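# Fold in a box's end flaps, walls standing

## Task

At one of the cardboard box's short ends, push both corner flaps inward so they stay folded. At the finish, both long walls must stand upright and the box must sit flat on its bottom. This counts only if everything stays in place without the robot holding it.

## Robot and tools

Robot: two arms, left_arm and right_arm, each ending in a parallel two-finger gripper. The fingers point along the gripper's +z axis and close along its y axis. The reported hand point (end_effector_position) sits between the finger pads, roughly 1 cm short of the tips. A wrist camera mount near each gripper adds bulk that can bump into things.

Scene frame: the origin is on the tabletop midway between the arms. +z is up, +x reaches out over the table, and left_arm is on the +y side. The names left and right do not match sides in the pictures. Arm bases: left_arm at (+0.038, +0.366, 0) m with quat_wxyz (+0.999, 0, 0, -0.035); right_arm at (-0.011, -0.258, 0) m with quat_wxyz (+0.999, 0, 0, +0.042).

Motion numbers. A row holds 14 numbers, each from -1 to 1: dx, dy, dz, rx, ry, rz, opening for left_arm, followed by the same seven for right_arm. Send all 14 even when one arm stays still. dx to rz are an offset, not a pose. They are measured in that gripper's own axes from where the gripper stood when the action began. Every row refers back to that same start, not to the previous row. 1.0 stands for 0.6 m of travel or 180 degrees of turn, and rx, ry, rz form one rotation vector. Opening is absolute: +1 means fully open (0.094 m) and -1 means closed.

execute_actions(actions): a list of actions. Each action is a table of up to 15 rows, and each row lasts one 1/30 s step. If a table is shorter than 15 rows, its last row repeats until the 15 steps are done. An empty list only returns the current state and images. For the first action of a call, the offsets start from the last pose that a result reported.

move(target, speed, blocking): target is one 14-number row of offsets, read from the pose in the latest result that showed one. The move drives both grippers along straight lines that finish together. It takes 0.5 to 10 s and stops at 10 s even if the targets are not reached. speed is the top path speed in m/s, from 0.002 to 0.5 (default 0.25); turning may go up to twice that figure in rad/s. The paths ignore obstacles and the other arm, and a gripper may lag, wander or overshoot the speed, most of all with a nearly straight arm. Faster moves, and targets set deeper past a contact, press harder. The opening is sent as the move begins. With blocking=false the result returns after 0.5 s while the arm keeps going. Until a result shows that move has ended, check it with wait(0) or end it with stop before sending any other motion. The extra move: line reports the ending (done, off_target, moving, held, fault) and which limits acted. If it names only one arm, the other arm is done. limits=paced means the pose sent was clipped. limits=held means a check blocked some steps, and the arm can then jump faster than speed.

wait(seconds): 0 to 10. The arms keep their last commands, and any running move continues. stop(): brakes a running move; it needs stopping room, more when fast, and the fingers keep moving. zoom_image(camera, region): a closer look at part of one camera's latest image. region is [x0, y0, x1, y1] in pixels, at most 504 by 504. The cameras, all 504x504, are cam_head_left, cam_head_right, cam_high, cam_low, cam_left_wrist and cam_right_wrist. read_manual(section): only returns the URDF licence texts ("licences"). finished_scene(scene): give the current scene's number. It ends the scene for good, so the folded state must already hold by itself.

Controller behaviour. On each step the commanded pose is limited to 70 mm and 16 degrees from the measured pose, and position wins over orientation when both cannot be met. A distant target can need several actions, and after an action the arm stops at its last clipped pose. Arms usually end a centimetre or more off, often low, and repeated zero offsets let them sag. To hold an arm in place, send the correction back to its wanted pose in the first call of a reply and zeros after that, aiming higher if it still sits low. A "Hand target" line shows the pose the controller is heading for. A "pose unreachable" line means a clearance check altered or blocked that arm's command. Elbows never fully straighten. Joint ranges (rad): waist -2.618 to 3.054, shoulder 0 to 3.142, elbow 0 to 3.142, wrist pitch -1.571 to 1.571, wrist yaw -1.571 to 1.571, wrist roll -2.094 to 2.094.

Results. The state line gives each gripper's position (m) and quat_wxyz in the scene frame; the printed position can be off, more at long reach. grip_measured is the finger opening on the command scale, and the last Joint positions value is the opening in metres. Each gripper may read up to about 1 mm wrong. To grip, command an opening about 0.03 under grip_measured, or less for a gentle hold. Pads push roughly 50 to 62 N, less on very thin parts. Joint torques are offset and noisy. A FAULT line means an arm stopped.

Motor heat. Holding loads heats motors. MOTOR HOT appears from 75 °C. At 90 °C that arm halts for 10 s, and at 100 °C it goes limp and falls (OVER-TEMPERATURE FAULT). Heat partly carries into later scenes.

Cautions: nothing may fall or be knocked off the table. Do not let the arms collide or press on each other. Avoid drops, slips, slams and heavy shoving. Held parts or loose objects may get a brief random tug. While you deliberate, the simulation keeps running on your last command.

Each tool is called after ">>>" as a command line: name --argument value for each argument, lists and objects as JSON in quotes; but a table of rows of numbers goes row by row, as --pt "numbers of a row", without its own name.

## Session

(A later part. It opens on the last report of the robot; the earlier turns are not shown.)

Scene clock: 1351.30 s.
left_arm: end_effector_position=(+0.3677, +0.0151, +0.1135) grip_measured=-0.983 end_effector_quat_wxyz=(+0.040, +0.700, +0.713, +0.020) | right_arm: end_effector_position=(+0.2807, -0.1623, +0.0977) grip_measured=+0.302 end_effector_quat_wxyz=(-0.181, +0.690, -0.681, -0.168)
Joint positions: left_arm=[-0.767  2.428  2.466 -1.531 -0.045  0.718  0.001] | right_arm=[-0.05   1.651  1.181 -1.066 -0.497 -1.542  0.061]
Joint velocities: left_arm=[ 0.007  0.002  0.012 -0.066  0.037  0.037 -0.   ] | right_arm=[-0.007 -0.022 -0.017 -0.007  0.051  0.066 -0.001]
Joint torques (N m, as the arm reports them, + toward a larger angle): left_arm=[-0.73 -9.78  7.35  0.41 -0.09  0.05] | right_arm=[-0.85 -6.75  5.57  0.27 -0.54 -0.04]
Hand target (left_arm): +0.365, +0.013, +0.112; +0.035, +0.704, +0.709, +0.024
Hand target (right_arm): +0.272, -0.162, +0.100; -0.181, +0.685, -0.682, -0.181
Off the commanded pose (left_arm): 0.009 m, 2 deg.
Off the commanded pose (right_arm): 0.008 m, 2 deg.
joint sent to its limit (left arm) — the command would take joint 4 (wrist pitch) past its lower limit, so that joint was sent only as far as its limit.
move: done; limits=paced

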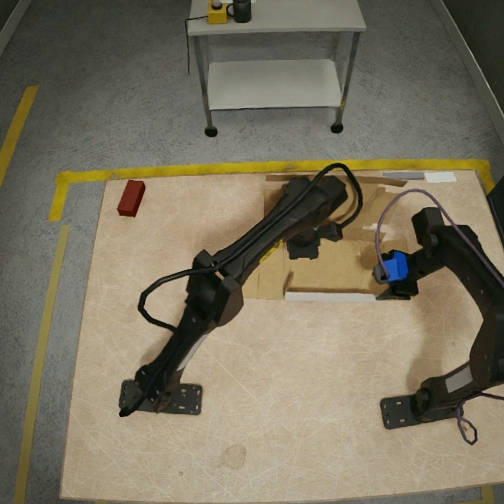

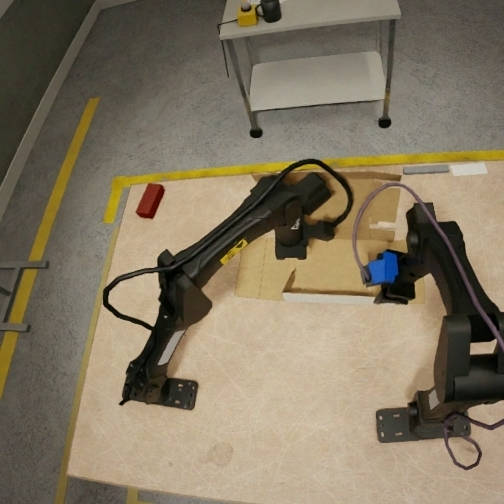

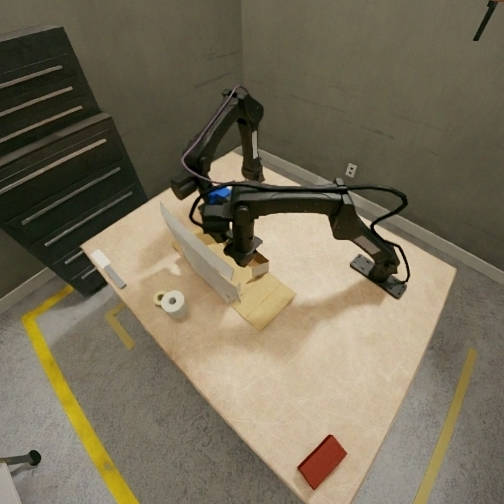

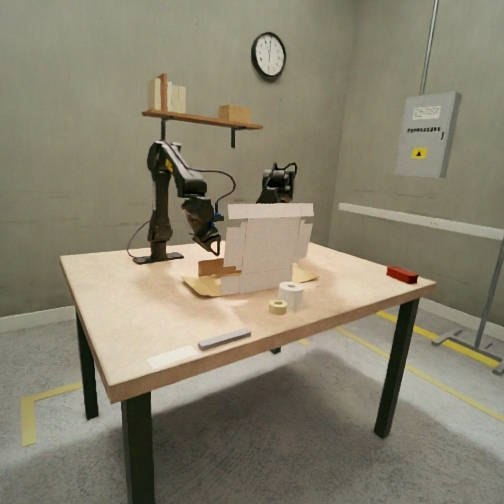

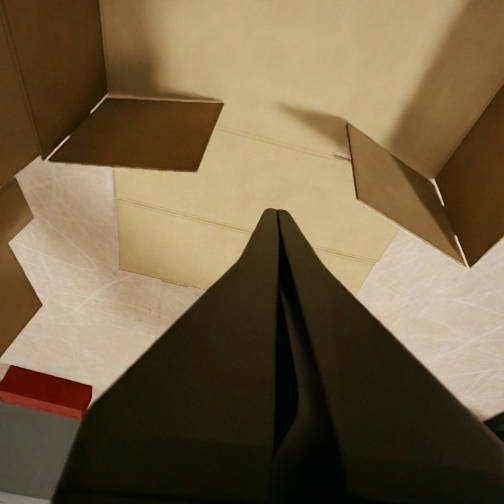

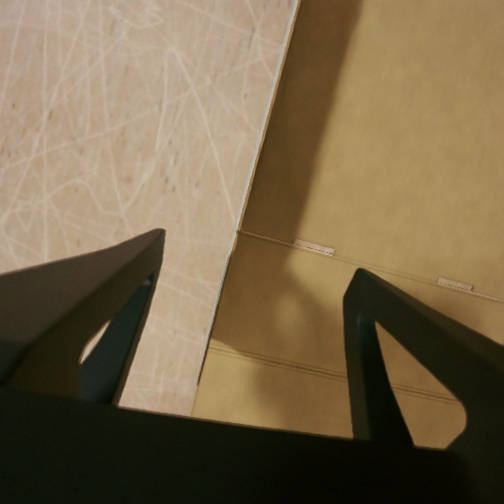

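>>> execute_actions --actions '[[[-0.0009,-0.0003,0.0014,0,0,0,-0.6,-0.0006,0.0140,0.0031,0,0,0,0.3],[-0.0024,-0.0008,0.0036,0,0,0,-0.2,-0.0017,0.0150,0.0081,0,0,0,0.3],[-0.0045,-0.0014,0.0068,0,0,0,0.2,-0.0032,0.0165,0.0153,0,0,0,0.3],[-0.0070,-0.0022,0.0104,0,0,0,0.5,-0.0049,0.0180,0.0234,0,0,0,0.3],[-0.0097,-0.0030,0.0145,0,0,0,0.7,-0.0068,0.0195,0.0326,0,0,0,0.3],[-0.0124,-0.0039,0.0185,0,0,0,0.7,-0.0088,0.0205,0.0417,0,0,0,0.3],[-0.0152,-0.0048,0.0226,0,0,0,0.7,-0.0107,0.0215,0.0509,0,0,0,0.3],[-0.0182,-0.0057,0.0271,0,0,0,0.7,-0.0128,0.0222,0.0611,0,0,0,0.3],[-0.0209,-0.0066,0.0312,0,0,0,0.7,-0.0148,0.0222,0.0702,0,0,0,0.3],[-0.0233,-0.0073,0.0348,0,0,0,0.7,-0.0165,0.0222,0.0784,0,0,0,0.3],[-0.0258,-0.0081,0.0384,0,0,0,0.7,-0.0182,0.0222,0.0865,0,0,0,0.3],[-0.0276,-0.0086,0.0411,0,0,0,0.7,-0.0195,0.0222,0.0926,0,0,0,0.3],[-0.0288,-0.0090,0.0429,0,0,0,0.7,-0.0203,0.0222,0.0967,0,0,0,0.3],[-0.0297,-0.0093,0.0443,0,0,0,0.7,-0.0210,0.0222,0.0998,0,0,0,0.3],[-0.0303,-0.0095,0.0452,0,0,0,0.7,-0.0214,0.0222,0.1018,0,0,0,0.3]]]'

>>> wait --seconds 0.4

Scene clock: 1424.23 s.
left_arm: end_effector_position=(+0.3688, +0.0004, +0.1092) grip_measured=+0.697 end_effector_quat_wxyz=(+0.058, +0.699, +0.712, +0.018) | right_arm: end_effector_position=(+0.2591, -0.1269, +0.0598) grip_measured=+0.302 end_effector_quat_wxyz=(-0.170, +0.696, -0.674, -0.178)
Joint positions: left_arm=[-0.786  2.439  2.466 -1.484 -0.045  0.7    0.08 ] | right_arm=[ 0.081  1.642  1.014 -0.875 -0.492 -1.422  0.061]
Joint velocities: left_arm=[-0.09   0.105 -0.017  0.095 -0.051 -0.066 -0.   ] | right_arm=[ 0.139  0.085 -0.115  0.388 -0.007  0.286  0.001]
Joint torques (N m, as the arm reports them, + toward a larger angle): left_arm=[-0.57 -9.59  2.53  0.75 -0.03 -0.05] | right_arm=[ 0.64 -4.63  5.37  0.72 -0.33  0.02]
Hand target (left_arm): +0.364, -0.002, +0.086; +0.039, +0.700, +0.713, +0.020
Hand target (right_arm): +0.267, -0.121, +0.052; -0.181, +0.690, -0.680, -0.170
Off the commanded pose (left_arm): 0.024 m, 2 deg.
Off the commanded pose (right_arm): 0.014 m, 2 deg.

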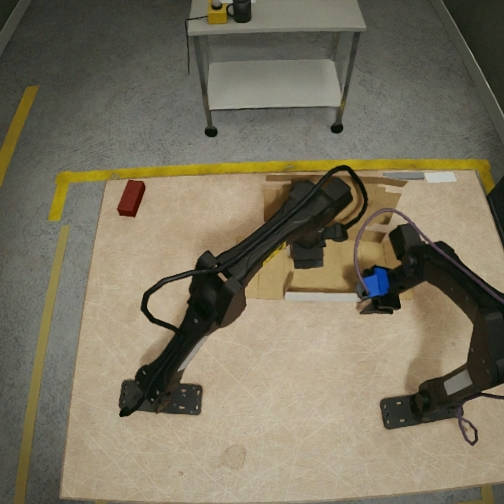

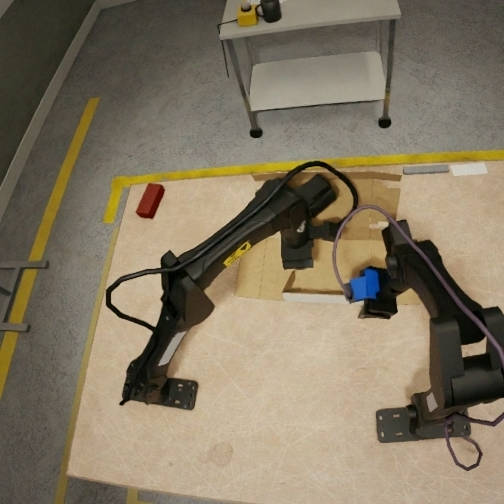

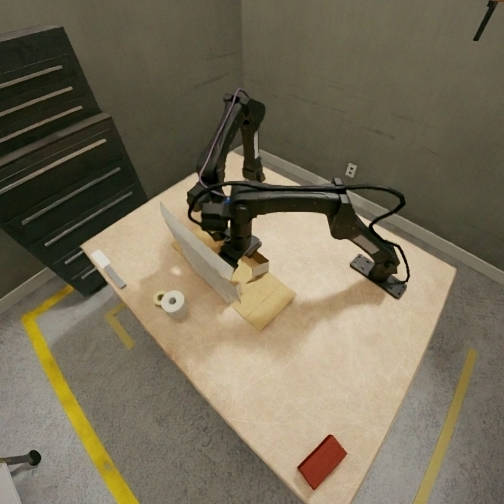

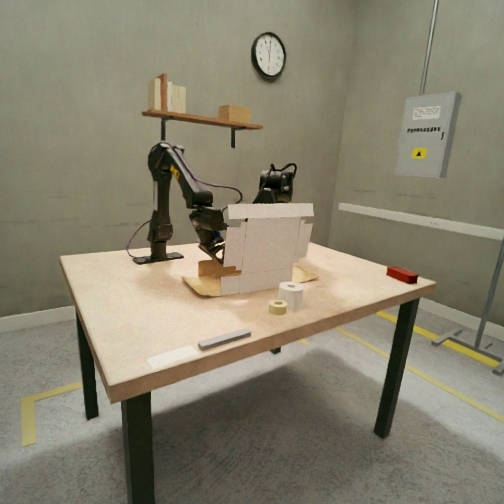

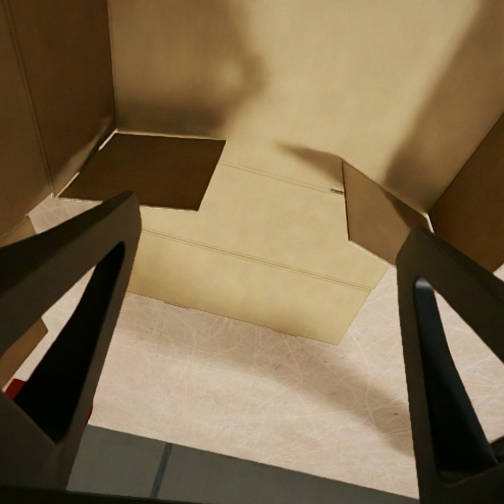

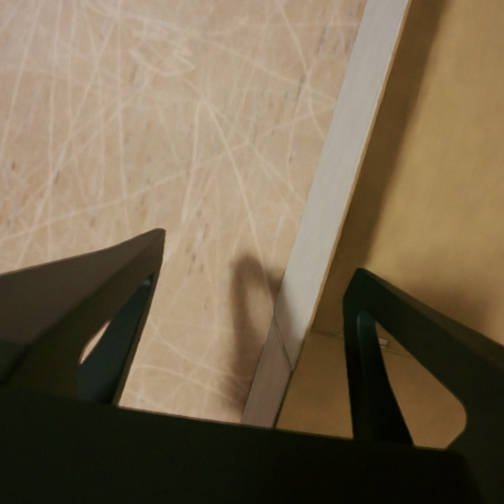

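Scene clock: 1424.63 s.
left_arm: end_effector_position=(+0.3670, -0.0015, +0.0989) grip_measured=+0.697 end_effector_quat_wxyz=(+0.051, +0.699, +0.713, +0.019) | right_arm: end_effector_position=(+0.2699, -0.1236, +0.0570) grip_measured=+0.302 end_effector_quat_wxyz=(-0.184, +0.690, -0.680, -0.166)
Joint positions: left_arm=[-0.791  2.453  2.451 -1.471 -0.045  0.694  0.08 ] | right_arm=[ 0.088  1.65   1.008 -0.811 -0.489 -1.386  0.061]
Joint velocities: left_arm=[ 0.027  0.002 -0.012  0.037  0.051 -0.066  0.001] | right_arm=[ 0.007 -0.002  0.017  0.081  0.007  0.022 -0.001]
Joint torques (N m, as the arm reports them, + toward a larger angle): left_arm=[ -0.71 -10.28   3.54   0.83  -0.04  -0.01] | right_arm=[ 0.83 -4.93  5.31  0.77 -0.32  0.02]
Hand target (left_arm): +0.364, -0.002, +0.086; +0.039, +0.700, +0.713, +0.020
Hand target (right_arm): +0.267, -0.121, +0.052; -0.181, +0.690, -0.680, -0.170
Off the commanded pose (left_arm): 0.013 m, 1 deg.
Off the commanded pose (right_arm): 0.008 m, 0 deg.
wait: 0.40 s; no rest

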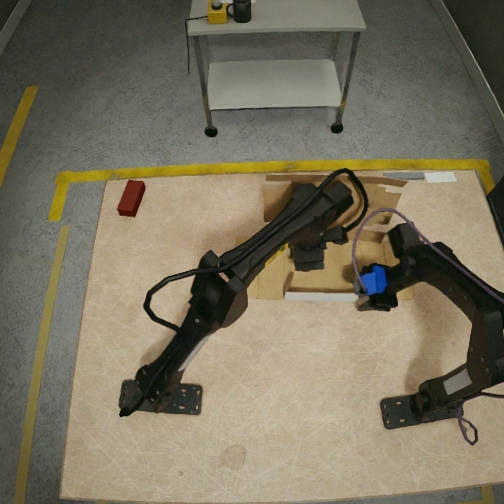

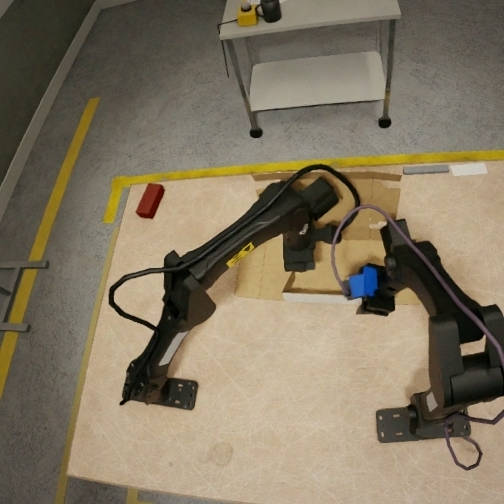

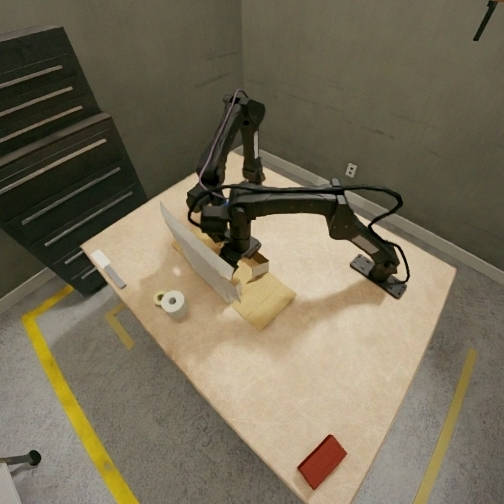

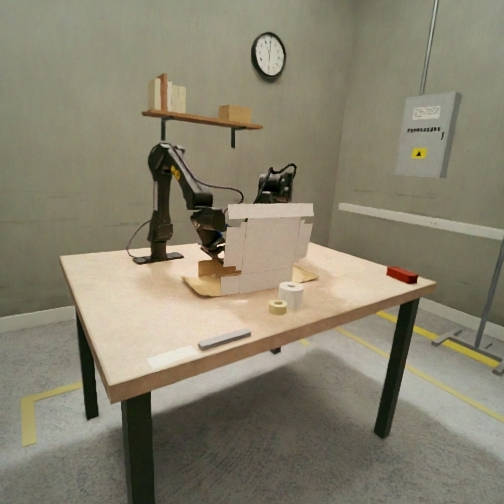

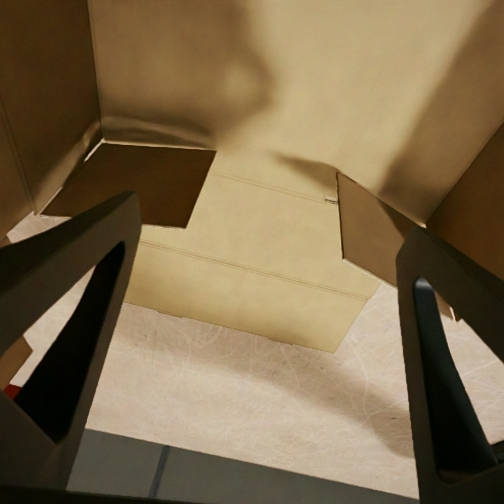

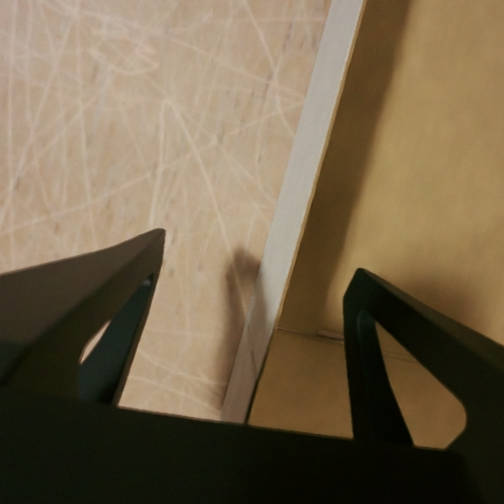

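>>> execute_actions --actions '[[[0.0002,-0.0072,0.0232,0,0,0,0.7,0.0005,0.0025,0.0110,0,0,0,0.3],[0.0004,-0.0074,0.0270,0,0,0,0.7,0.0012,-0.0010,0.0132,0,0,0,0.2],[0.0006,-0.0077,0.0324,0,0,0,0.7,0.0020,-0.0050,0.0160,0,0,0,0.08],[0.0009,-0.0081,0.0385,0,0,0,0.7,0.0028,-0.0090,0.0188,0,0,0,-0.05],[0.0012,-0.0084,0.0454,0,0,0,0.7,0.0036,-0.0120,0.0210,0,0,0,-0.18],[0.0016,-0.0088,0.0523,0,0,0,0.7,0.0042,-0.0145,0.0228,0,0,0,-0.3],[0.0019,-0.0092,0.0592,0,0,0,0.7,0.0046,-0.0158,0.0240,0,0,0,-0.4],[0.0022,-0.0096,0.0668,0,0,0,0.7,0.0048,-0.0162,0.0245,0,0,0,-0.5],[0.0026,-0.0100,0.0737,0,0,0,0.7,0.0048,-0.0162,0.0245,0,0,0,-0.58],[0.0029,-0.0103,0.0798,0,0,0,0.7,0.0048,-0.0162,0.0245,0,0,0,-0.65],[0.0031,-0.0107,0.0859,0,0,0,0.7,0.0048,-0.0162,0.0245,0,0,0,-0.72],[0.0034,-0.0109,0.0905,0,0,0,0.7,0.0048,-0.0162,0.0245,0,0,0,-0.79],[0.0035,-0.0111,0.0936,0,0,0,0.7,0.0048,-0.0162,0.0245,0,0,0,-0.86],[0.0036,-0.0112,0.0959,0,0,0,0.7,0.0048,-0.0162,0.0245,0,0,0,-0.93],[0.0037,-0.0113,0.0974,0,0,0,0.7,0.0048,-0.0162,0.0245,0,0,0,-1]]]'

>>> wait --seconds 0.4

Scene clock: 1456.70 s.
left_arm: end_effector_position=(+0.3603, +0.0062, +0.0389) grip_measured=+0.697 end_effector_quat_wxyz=(+0.024, +0.700, +0.713, +0.021) | right_arm: end_effector_position=(+0.2765, -0.1233, +0.0420) grip_measured=-0.954 end_effector_quat_wxyz=(-0.179, +0.688, -0.683, -0.167)
Joint positions: left_arm=[-0.791  2.43   2.173 -1.27  -0.045  0.694  0.08 ] | right_arm=[ 0.088  1.706  1.008 -0.765 -0.484 -1.379  0.002]
Joint velocities: left_arm=[-0.007 -0.012 -0.227  0.33  -0.037 -0.022 -0.   ] | right_arm=[-0.012 -0.007 -0.007  0.051  0.037  0.11  -0.054]
Joint torques (N m, as the arm reports them, + toward a larger angle): left_arm=[ -0.07 -12.69   3.89   0.68   0.01   0.01] | right_arm=[ 0.86 -5.44  6.9   0.68 -0.36 -0.14]
Hand target (left_arm): +0.366, -0.001, +0.041; +0.049, +0.699, +0.713, +0.019
Hand target (right_arm): +0.280, -0.119, +0.043; -0.184, +0.690, -0.680, -0.166
Off the commanded pose (left_arm): 0.010 m, 3 deg.
Off the commanded pose (right_arm): 0.006 m, 1 deg.

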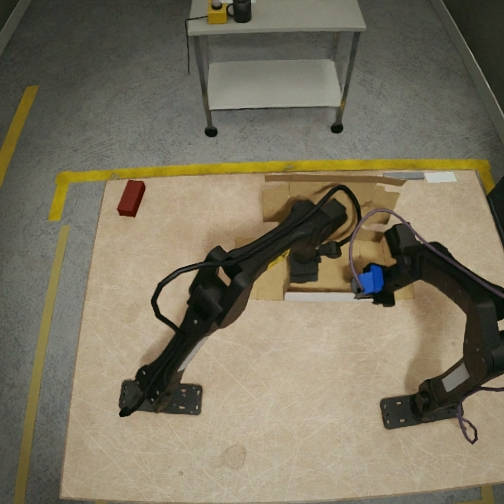

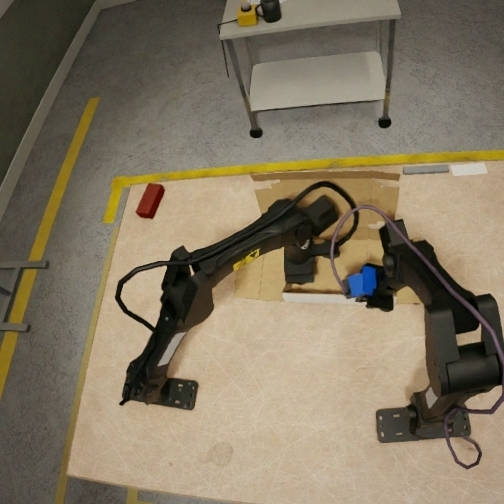

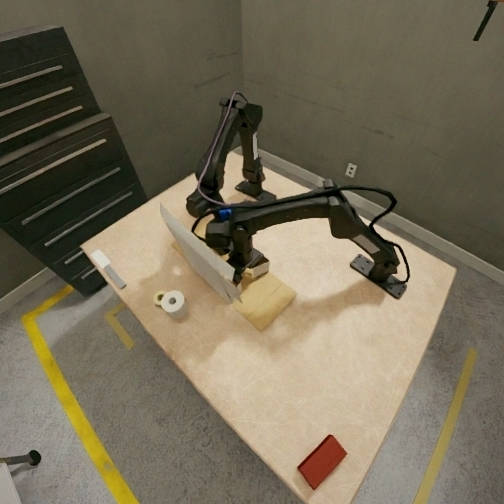

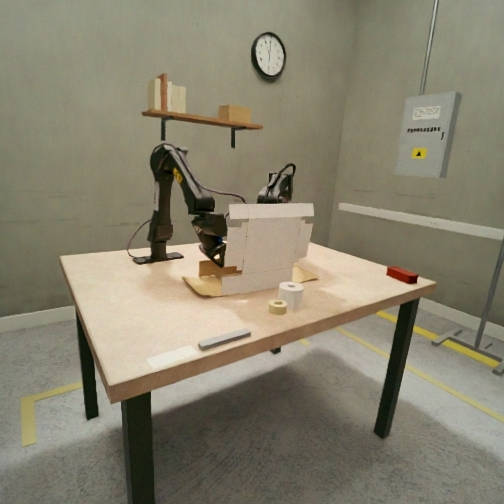

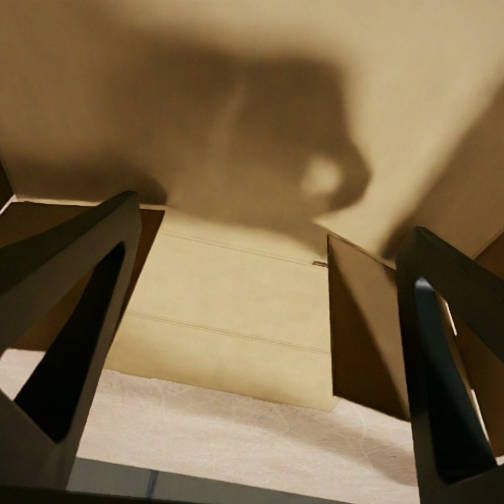

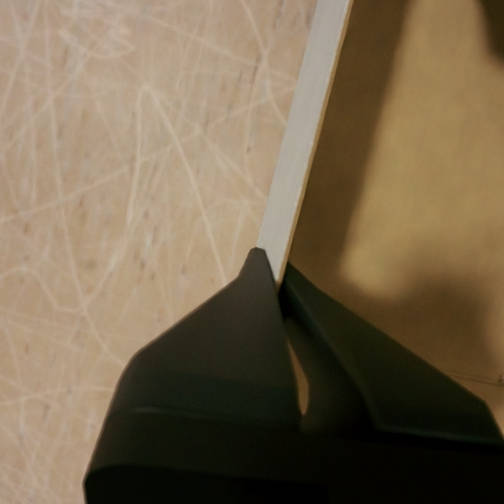

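Scene clock: 1457.10 s.
left_arm: end_effector_position=(+0.3663, -0.0007, +0.0370) grip_measured=+0.697 end_effector_quat_wxyz=(+0.042, +0.700, +0.713, +0.019) | right_arm: end_effector_position=(+0.2790, -0.1221, +0.0424) grip_measured=-0.975 end_effector_quat_wxyz=(-0.184, +0.690, -0.681, -0.164)
Joint positions: left_arm=[-0.791  2.43   2.163 -1.223 -0.045  0.694  0.08 ] | right_arm=[ 0.09   1.706  1.008 -0.753 -0.485 -1.381  0.001]
Joint velocities: left_arm=[-0.012  0.002 -0.017  0.037 -0.066  0.037 -0.   ] | right_arm=[-0.012  0.002  0.002  0.037 -0.007 -0.007 -0.   ]
Joint torques (N m, as the arm reports them, + toward a larger angle): left_arm=[ -0.12 -12.58   3.71   0.72  -0.03   0.02] | right_arm=[ 0.7  -5.36  6.94  0.69 -0.32  0.04]
Hand target (left_arm): +0.366, -0.001, +0.041; +0.049, +0.699, +0.713, +0.019
Hand target (right_arm): +0.280, -0.119, +0.043; -0.184, +0.690, -0.680, -0.166
Off the commanded pose (left_arm): 0.003 m, 1 deg.
Off the commanded pose (right_arm): 0.003 m, 0 deg.
wait: 0.40 s; no rest

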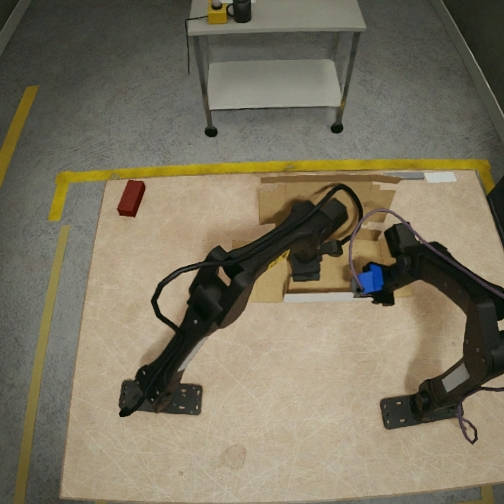

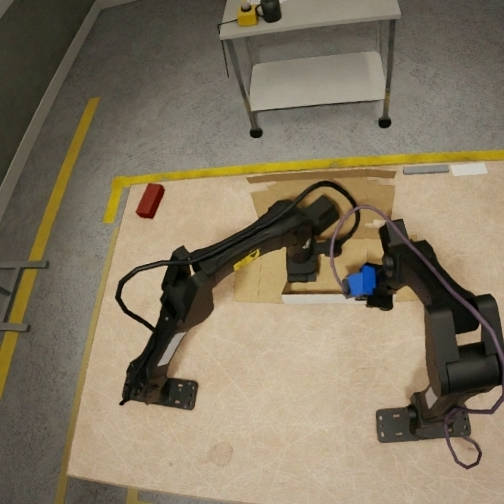

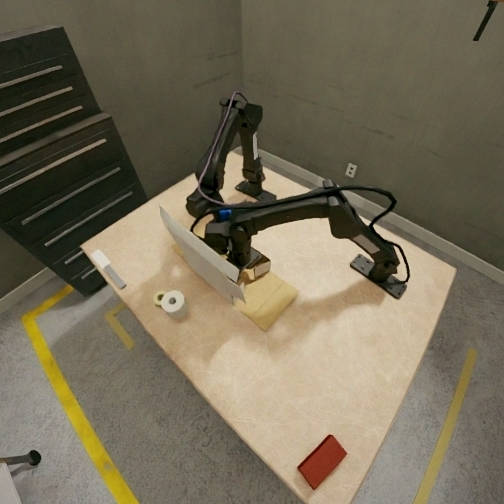

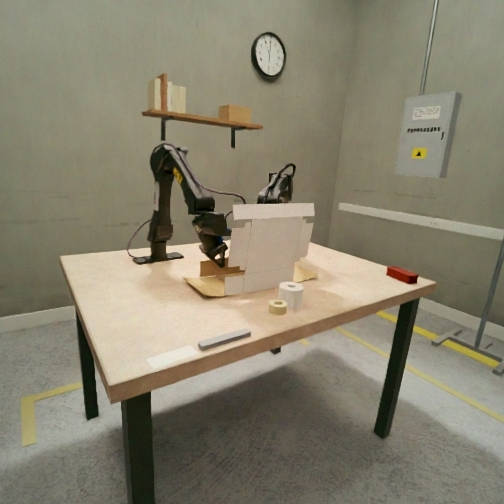

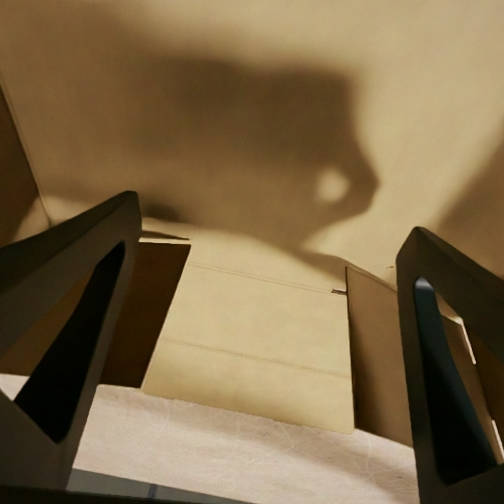

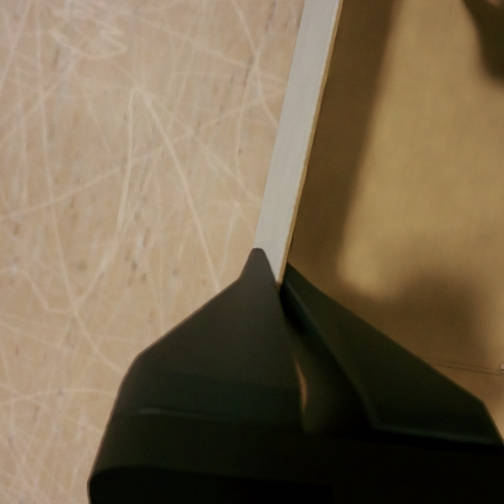

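>>> execute_actions --actions '[[[0.0002,0,-0.0067,-0.0031,-0.0032,-0.0005,0.7,-0.0020,-0.0016,0.0036,0,0,0,-1],[0.0017,0,-0.0068,-0.0031,-0.0032,-0.0005,0.7,0.0015,-0.0015,0.0058,0,0,0,-1],[0.0038,0.0001,-0.0068,-0.0031,-0.0032,-0.0005,0.7,0.0050,-0.0014,0.0081,0,0,0,-1],[0.0062,0.0001,-0.0069,-0.0031,-0.0032,-0.0005,0.7,0.0085,-0.0013,0.0103,0,0,0,-1],[0.0089,0.0002,-0.0070,-0.0031,-0.0032,-0.0005,0.7,0.0115,-0.0012,0.0123,0,0,0,-1],[0.0116,0.0002,-0.0071,-0.0031,-0.0032,-0.0005,0.7,0.0138,-0.0011,0.0138,0,0,0,-1],[0.0143,0.0003,-0.0071,-0.0031,-0.0032,-0.0005,0.7,0.0150,-0.0010,0.0146,0,0,0,-1],[0.0173,0.0004,-0.0072,-0.0031,-0.0032,-0.0005,0.7,0.0157,-0.0010,0.0150,0,0,0,-1],[0.0200,0.0004,-0.0073,-0.0031,-0.0032,-0.0005,0.7,0.0157,-0.0010,0.0150,0,0,0,-1],[0.0224,0.0005,-0.0074,-0.0031,-0.0032,-0.0005,0.7,0.0157,-0.0010,0.0150,0,0,0,-1],[0.0248,0.0005,-0.0075,-0.0031,-0.0032,-0.0005,0.7,0.0157,-0.0010,0.0150,0,0,0,-1],[0.0266,0.0005,-0.0075,-0.0031,-0.0032,-0.0005,0.7,0.0157,-0.0010,0.0150,0,0,0,-1],[0.0278,0.0006,-0.0076,-0.0031,-0.0032,-0.0005,0.7,0.0157,-0.0010,0.0150,0,0,0,-1],[0.0287,0.0006,-0.0076,-0.0031,-0.0032,-0.0005,0.7,0.0157,-0.0010,0.0150,0,0,0,-1],[0.0293,0.0006,-0.0076,-0.0031,-0.0032,-0.0005,0.7,0.0157,-0.0010,0.0150,0,0,0,-1]]]'

>>> wait --seconds 0.4

Scene clock: 1491.40 s.
left_arm: end_effector_position=(+0.3613, +0.0126, +0.0392) grip_measured=+0.697 end_effector_quat_wxyz=(+0.040, +0.700, +0.713, +0.020) | right_arm: end_effector_position=(+0.2849, -0.1214, +0.0418) grip_measured=-0.975 end_effector_quat_wxyz=(-0.193, +0.695, -0.675, -0.156)
Joint positions: left_arm=[-0.781  2.365  2.058 -1.188 -0.045  0.705  0.08 ] | right_arm=[ 0.09   1.71   1.008 -0.725 -0.483 -1.392  0.001]
Joint velocities: left_arm=[ 0.056 -0.105 -0.105  0.007 -0.022  0.037 -0.   ] | right_arm=[-0.007  0.017  0.007 -0.022  0.11   0.051  0.001]
Joint torques (N m, as the arm reports them, + toward a larger angle): left_arm=[  0.8  -11.95   3.54   0.84  -0.03   0.09] | right_arm=[-1.22 -4.41  4.31  0.87 -0.33 -0.05]
Hand target (left_arm): +0.366, +0.017, +0.042; +0.048, +0.699, +0.713, +0.020
Hand target (right_arm): +0.279, -0.126, +0.030; -0.184, +0.690, -0.681, -0.164
Off the commanded pose (left_arm): 0.007 m, 1 deg.
Off the commanded pose (right_arm): 0.014 m, 2 deg.

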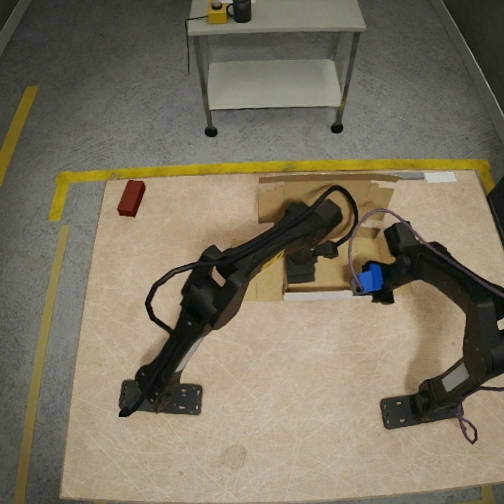

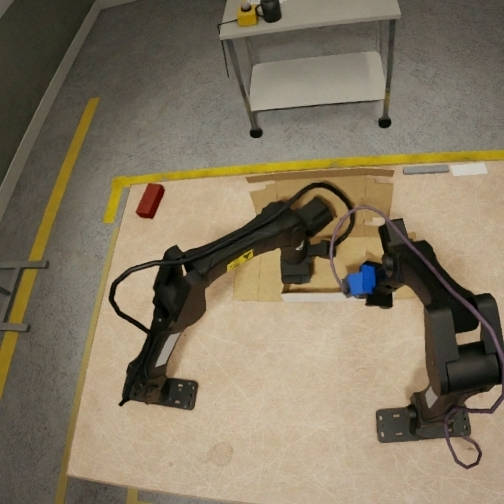

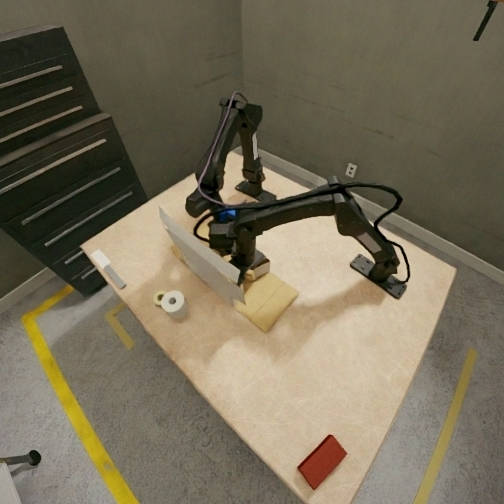

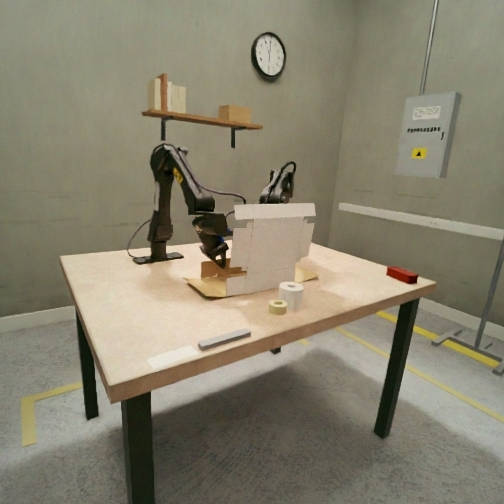

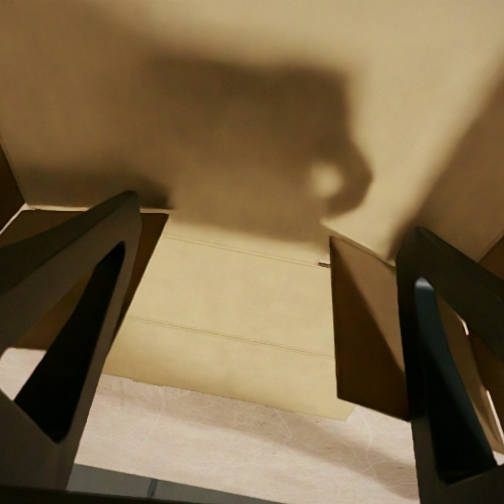

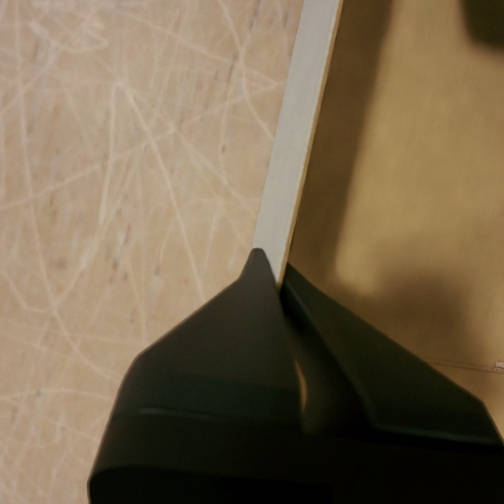

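Scene clock: 1491.80 s.
left_arm: end_effector_position=(+0.3645, +0.0131, +0.0395) grip_measured=+0.697 end_effector_quat_wxyz=(+0.045, +0.700, +0.713, +0.020) | right_arm: end_effector_position=(+0.2849, -0.1214, +0.0418) grip_measured=-0.975 end_effector_quat_wxyz=(-0.193, +0.695, -0.675, -0.156)
Joint positions: left_arm=[-0.775  2.361  2.051 -1.174 -0.045  0.71   0.08 ] | right_arm=[ 0.09   1.71   1.008 -0.725 -0.483 -1.392  0.001]
Joint velocities: left_arm=[-0.002  0.007 -0.007 -0.066 -0.037 -0.007 -0.   ] | right_arm=[-0.007 -0.012 -0.027  0.022  0.022 -0.022  0.   ]
Joint torques (N m, as the arm reports them, + toward a larger angle): left_arm=[  0.57 -12.11   3.56   0.74  -0.01   0.11] | right_arm=[-1.22 -4.45  4.29  0.85 -0.33 -0.05]
Hand target (left_arm): +0.366, +0.017, +0.042; +0.049, +0.699, +0.713, +0.020
Hand target (right_arm): +0.279, -0.126, +0.030; -0.184, +0.690, -0.681, -0.164
Off the commanded pose (left_arm): 0.004 m, 1 deg.
Off the commanded pose (right_arm): 0.014 m, 2 deg.
wait: 0.40 s; at rest by 0.27 s

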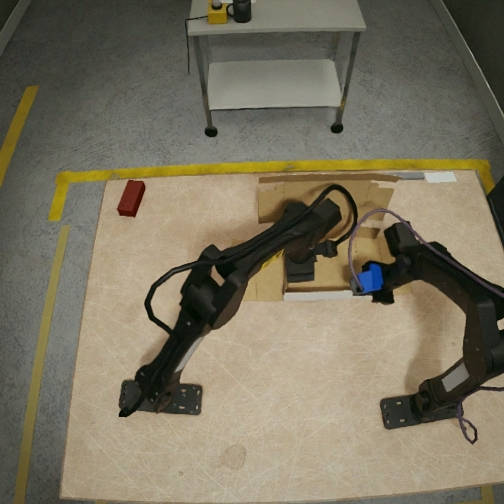

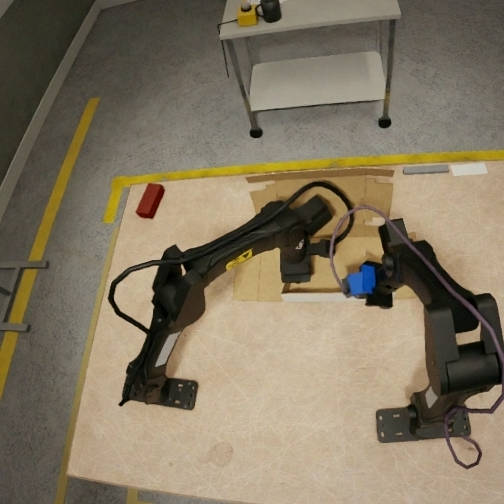

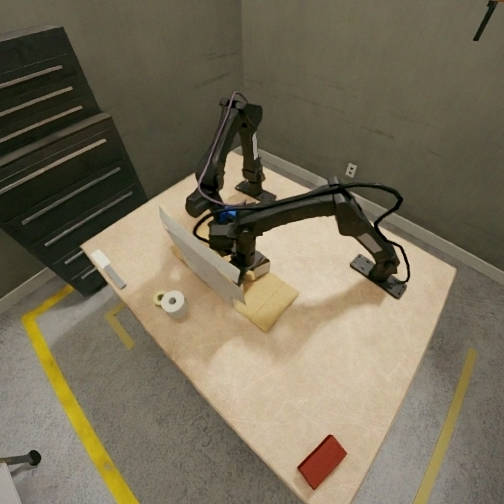

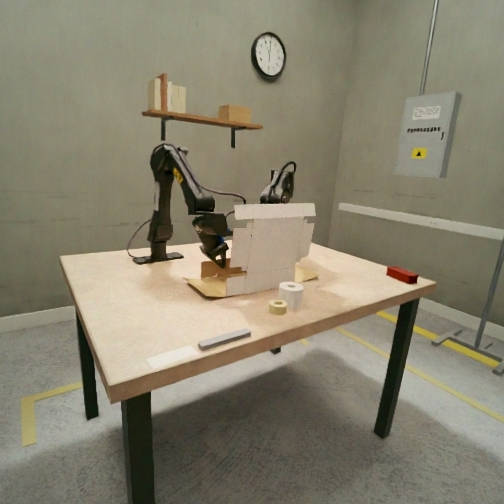

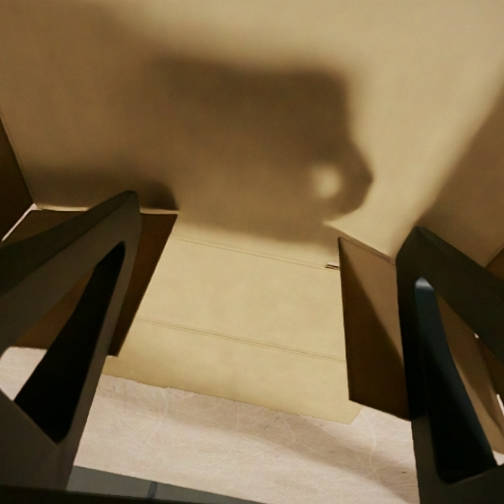

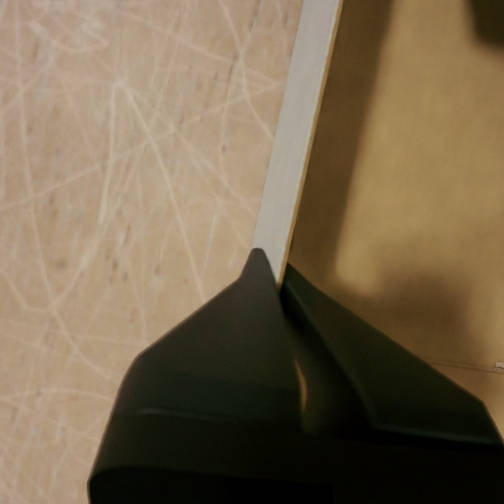

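>>> execute_actions --actions '[[[0.0065,0.0050,-0.0042,-0.002,-0.002,0,0.7,0.0157,0.0111,0.0131,-0.0062,0.0005,0.0067,-1],[0.0070,0.0075,-0.0041,-0.002,-0.002,0,0.7,0.0157,0.0111,0.0131,-0.0062,0.0005,0.0067,-1],[0.0080,0.0100,-0.0040,-0.002,-0.002,0,0.7,0.0157,0.0111,0.0131,-0.0062,0.0005,0.0067,-1],[0.0095,0.0122,-0.0040,-0.002,-0.002,0,0.7,0.0157,0.0111,0.0131,-0.0062,0.0005,0.0067,-1],[0.0113,0.0140,-0.0039,-0.002,-0.002,0,0.7,0.0157,0.0111,0.0131,-0.0062,0.0005,0.0067,-1],[0.0133,0.0150,-0.0039,-0.002,-0.002,0,0.7,0.0157,0.0111,0.0131,-0.0062,0.0005,0.0067,-1],[0.0155,0.0150,-0.0038,-0.002,-0.002,0,0.7,0.0157,0.0111,0.0131,-0.0062,0.0005,0.0067,-1],[0.0177,0.0150,-0.0038,-0.002,-0.002,0,0.7,0.0157,0.0111,0.0131,-0.0062,0.0005,0.0067,-1],[0.0198,0.0150,-0.0038,-0.002,-0.002,0,0.7,0.0157,0.0111,0.0131,-0.0062,0.0005,0.0067,-1],[0.0218,0.0150,-0.0038,-0.002,-0.002,0,0.7,0.0157,0.0111,0.0131,-0.0062,0.0005,0.0067,-1],[0.0237,0.0150,-0.0038,-0.002,-0.002,0,0.7,0.0157,0.0111,0.0131,-0.0062,0.0005,0.0067,-1],[0.0253,0.0150,-0.0038,-0.002,-0.002,0,0.7,0.0157,0.0111,0.0131,-0.0062,0.0005,0.0067,-1],[0.0266,0.0150,-0.0038,-0.002,-0.002,0,0.7,0.0157,0.0111,0.0131,-0.0062,0.0005,0.0067,-1],[0.0274,0.0150,-0.0038,-0.002,-0.002,0,0.7,0.0157,0.0111,0.0131,-0.0062,0.0005,0.0067,-1],[0.0278,0.0150,-0.0038,-0.002,-0.002,0,0.7,0.0157,0.0111,0.0131,-0.0062,0.0005,0.0067,-1]]]'

>>> wait --seconds 0.4

Scene clock: 1538.87 s.
left_arm: end_effector_position=(+0.3689, +0.0166, +0.0417) grip_measured=+0.698 end_effector_quat_wxyz=(+0.053, +0.700, +0.712, +0.014) | right_arm: end_effector_position=(+0.2873, -0.1203, +0.0417) grip_measured=-0.975 end_effector_quat_wxyz=(-0.200, +0.695, -0.673, -0.154)
Joint positions: left_arm=[-0.759  2.339  2.021 -1.147 -0.032  0.729  0.08 ] | right_arm=[ 0.09   1.71   1.004 -0.708 -0.487 -1.392  0.001]
Joint velocities: left_arm=[ 0.017 -0.085 -0.095  0.007  0.066  0.051  0.001] | right_arm=[ 0.007 -0.002  0.012  0.037  0.022 -0.007 -0.001]
Joint torques (N m, as the arm reports them, + toward a larger angle): left_arm=[  1.48 -11.93   3.19   0.64  -0.18   0.2 ] | right_arm=[-1.05 -4.77  4.25  0.73 -0.31 -0.02]
Hand target (left_arm): +0.373, +0.030, +0.042; +0.049, +0.700, +0.712, +0.020
Hand target (right_arm): +0.279, -0.126, +0.030; -0.184, +0.690, -0.680, -0.164
Off the commanded pose (left_arm): 0.014 m, 1 deg.
Off the commanded pose (right_arm): 0.015 m, 2 deg.

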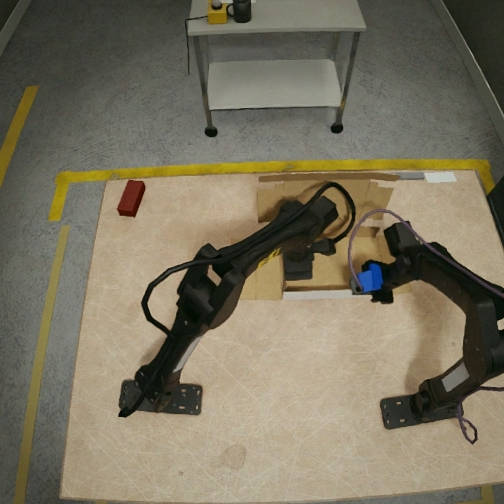

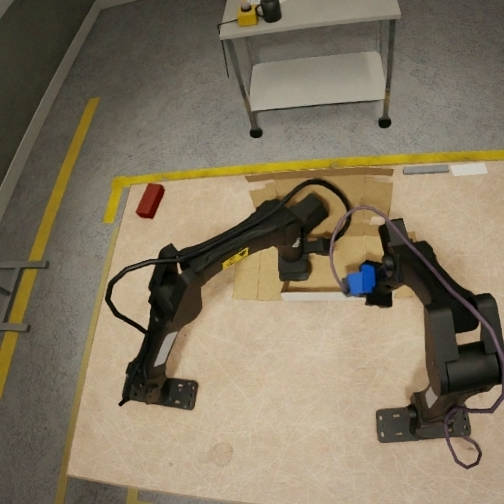

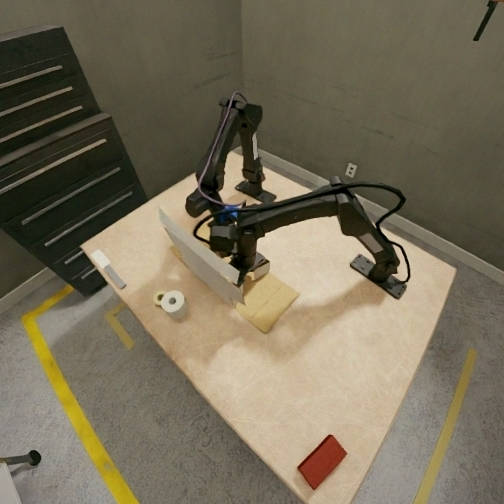

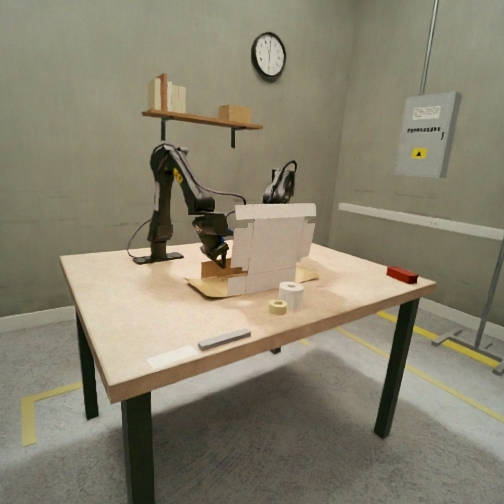

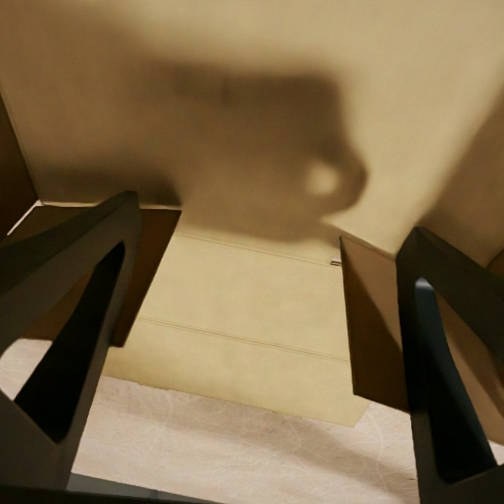

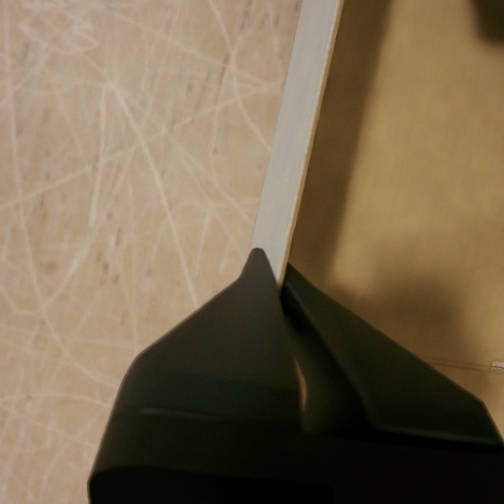

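Scene clock: 1539.27 s.
left_arm: end_effector_position=(+0.3691, +0.0167, +0.0423) grip_measured=+0.698 end_effector_quat_wxyz=(+0.055, +0.701, +0.711, +0.012) | right_arm: end_effector_position=(+0.2874, -0.1202, +0.0417) grip_measured=-0.975 end_effector_quat_wxyz=(-0.200, +0.695, -0.673, -0.154)
Joint positions: left_arm=[-0.757  2.335  2.016 -1.142 -0.03   0.733  0.08 ] | right_arm=[ 0.09   1.71   1.003 -0.707 -0.487 -1.392  0.001]
Joint velocities: left_arm=[-0.007  0.002 -0.002  0.007  0.066 -0.022 -0.   ] | right_arm=[-0.022 -0.007 -0.007 -0.022  0.022  0.022  0.   ]
Joint torques (N m, as the arm reports them, + toward a larger angle): left_arm=[  1.5  -11.92   3.25   0.66  -0.18   0.17] | right_arm=[-1.13 -4.79  4.27  0.72 -0.29 -0.04]
Hand target (left_arm): +0.373, +0.030, +0.042; +0.049, +0.700, +0.712, +0.020
Hand target (right_arm): +0.278, -0.126, +0.030; -0.184, +0.690, -0.681, -0.164
Off the commanded pose (left_arm): 0.014 m, 1 deg.
Off the commanded pose (right_arm): 0.015 m, 2 deg.
wait: 0.40 s; at rest by 0.17 s

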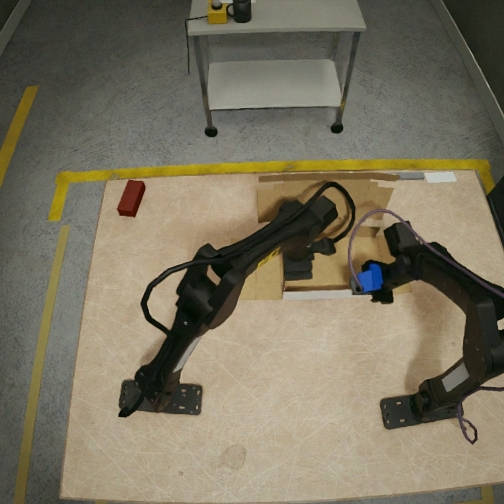

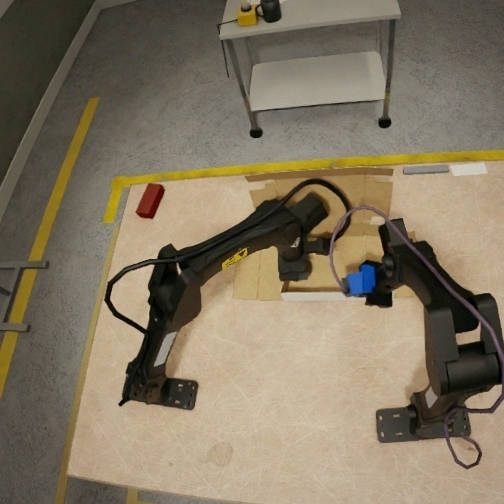

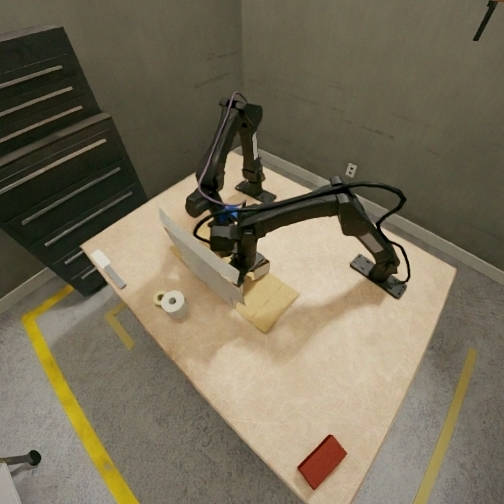

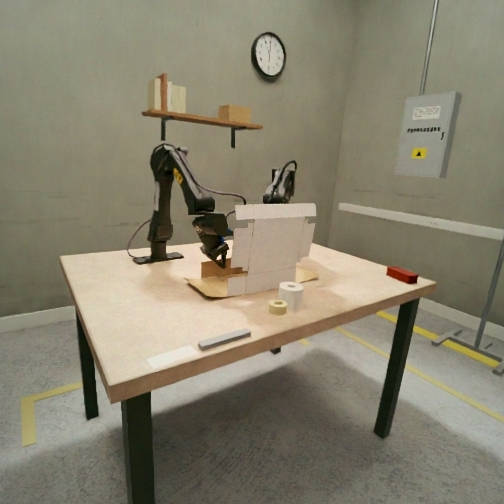

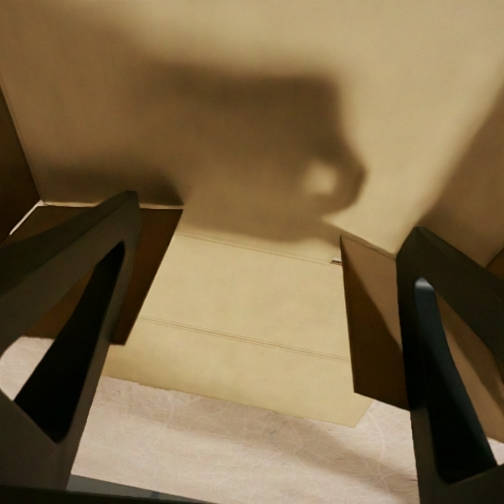

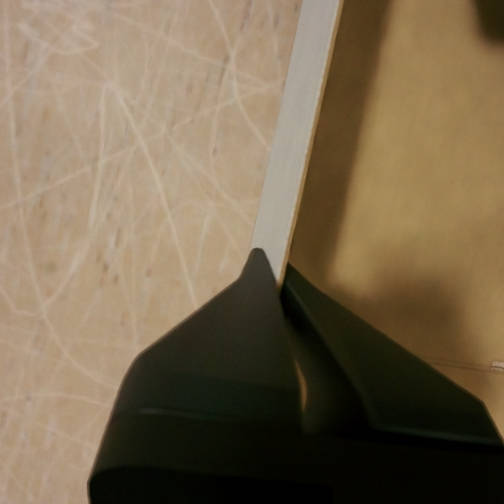

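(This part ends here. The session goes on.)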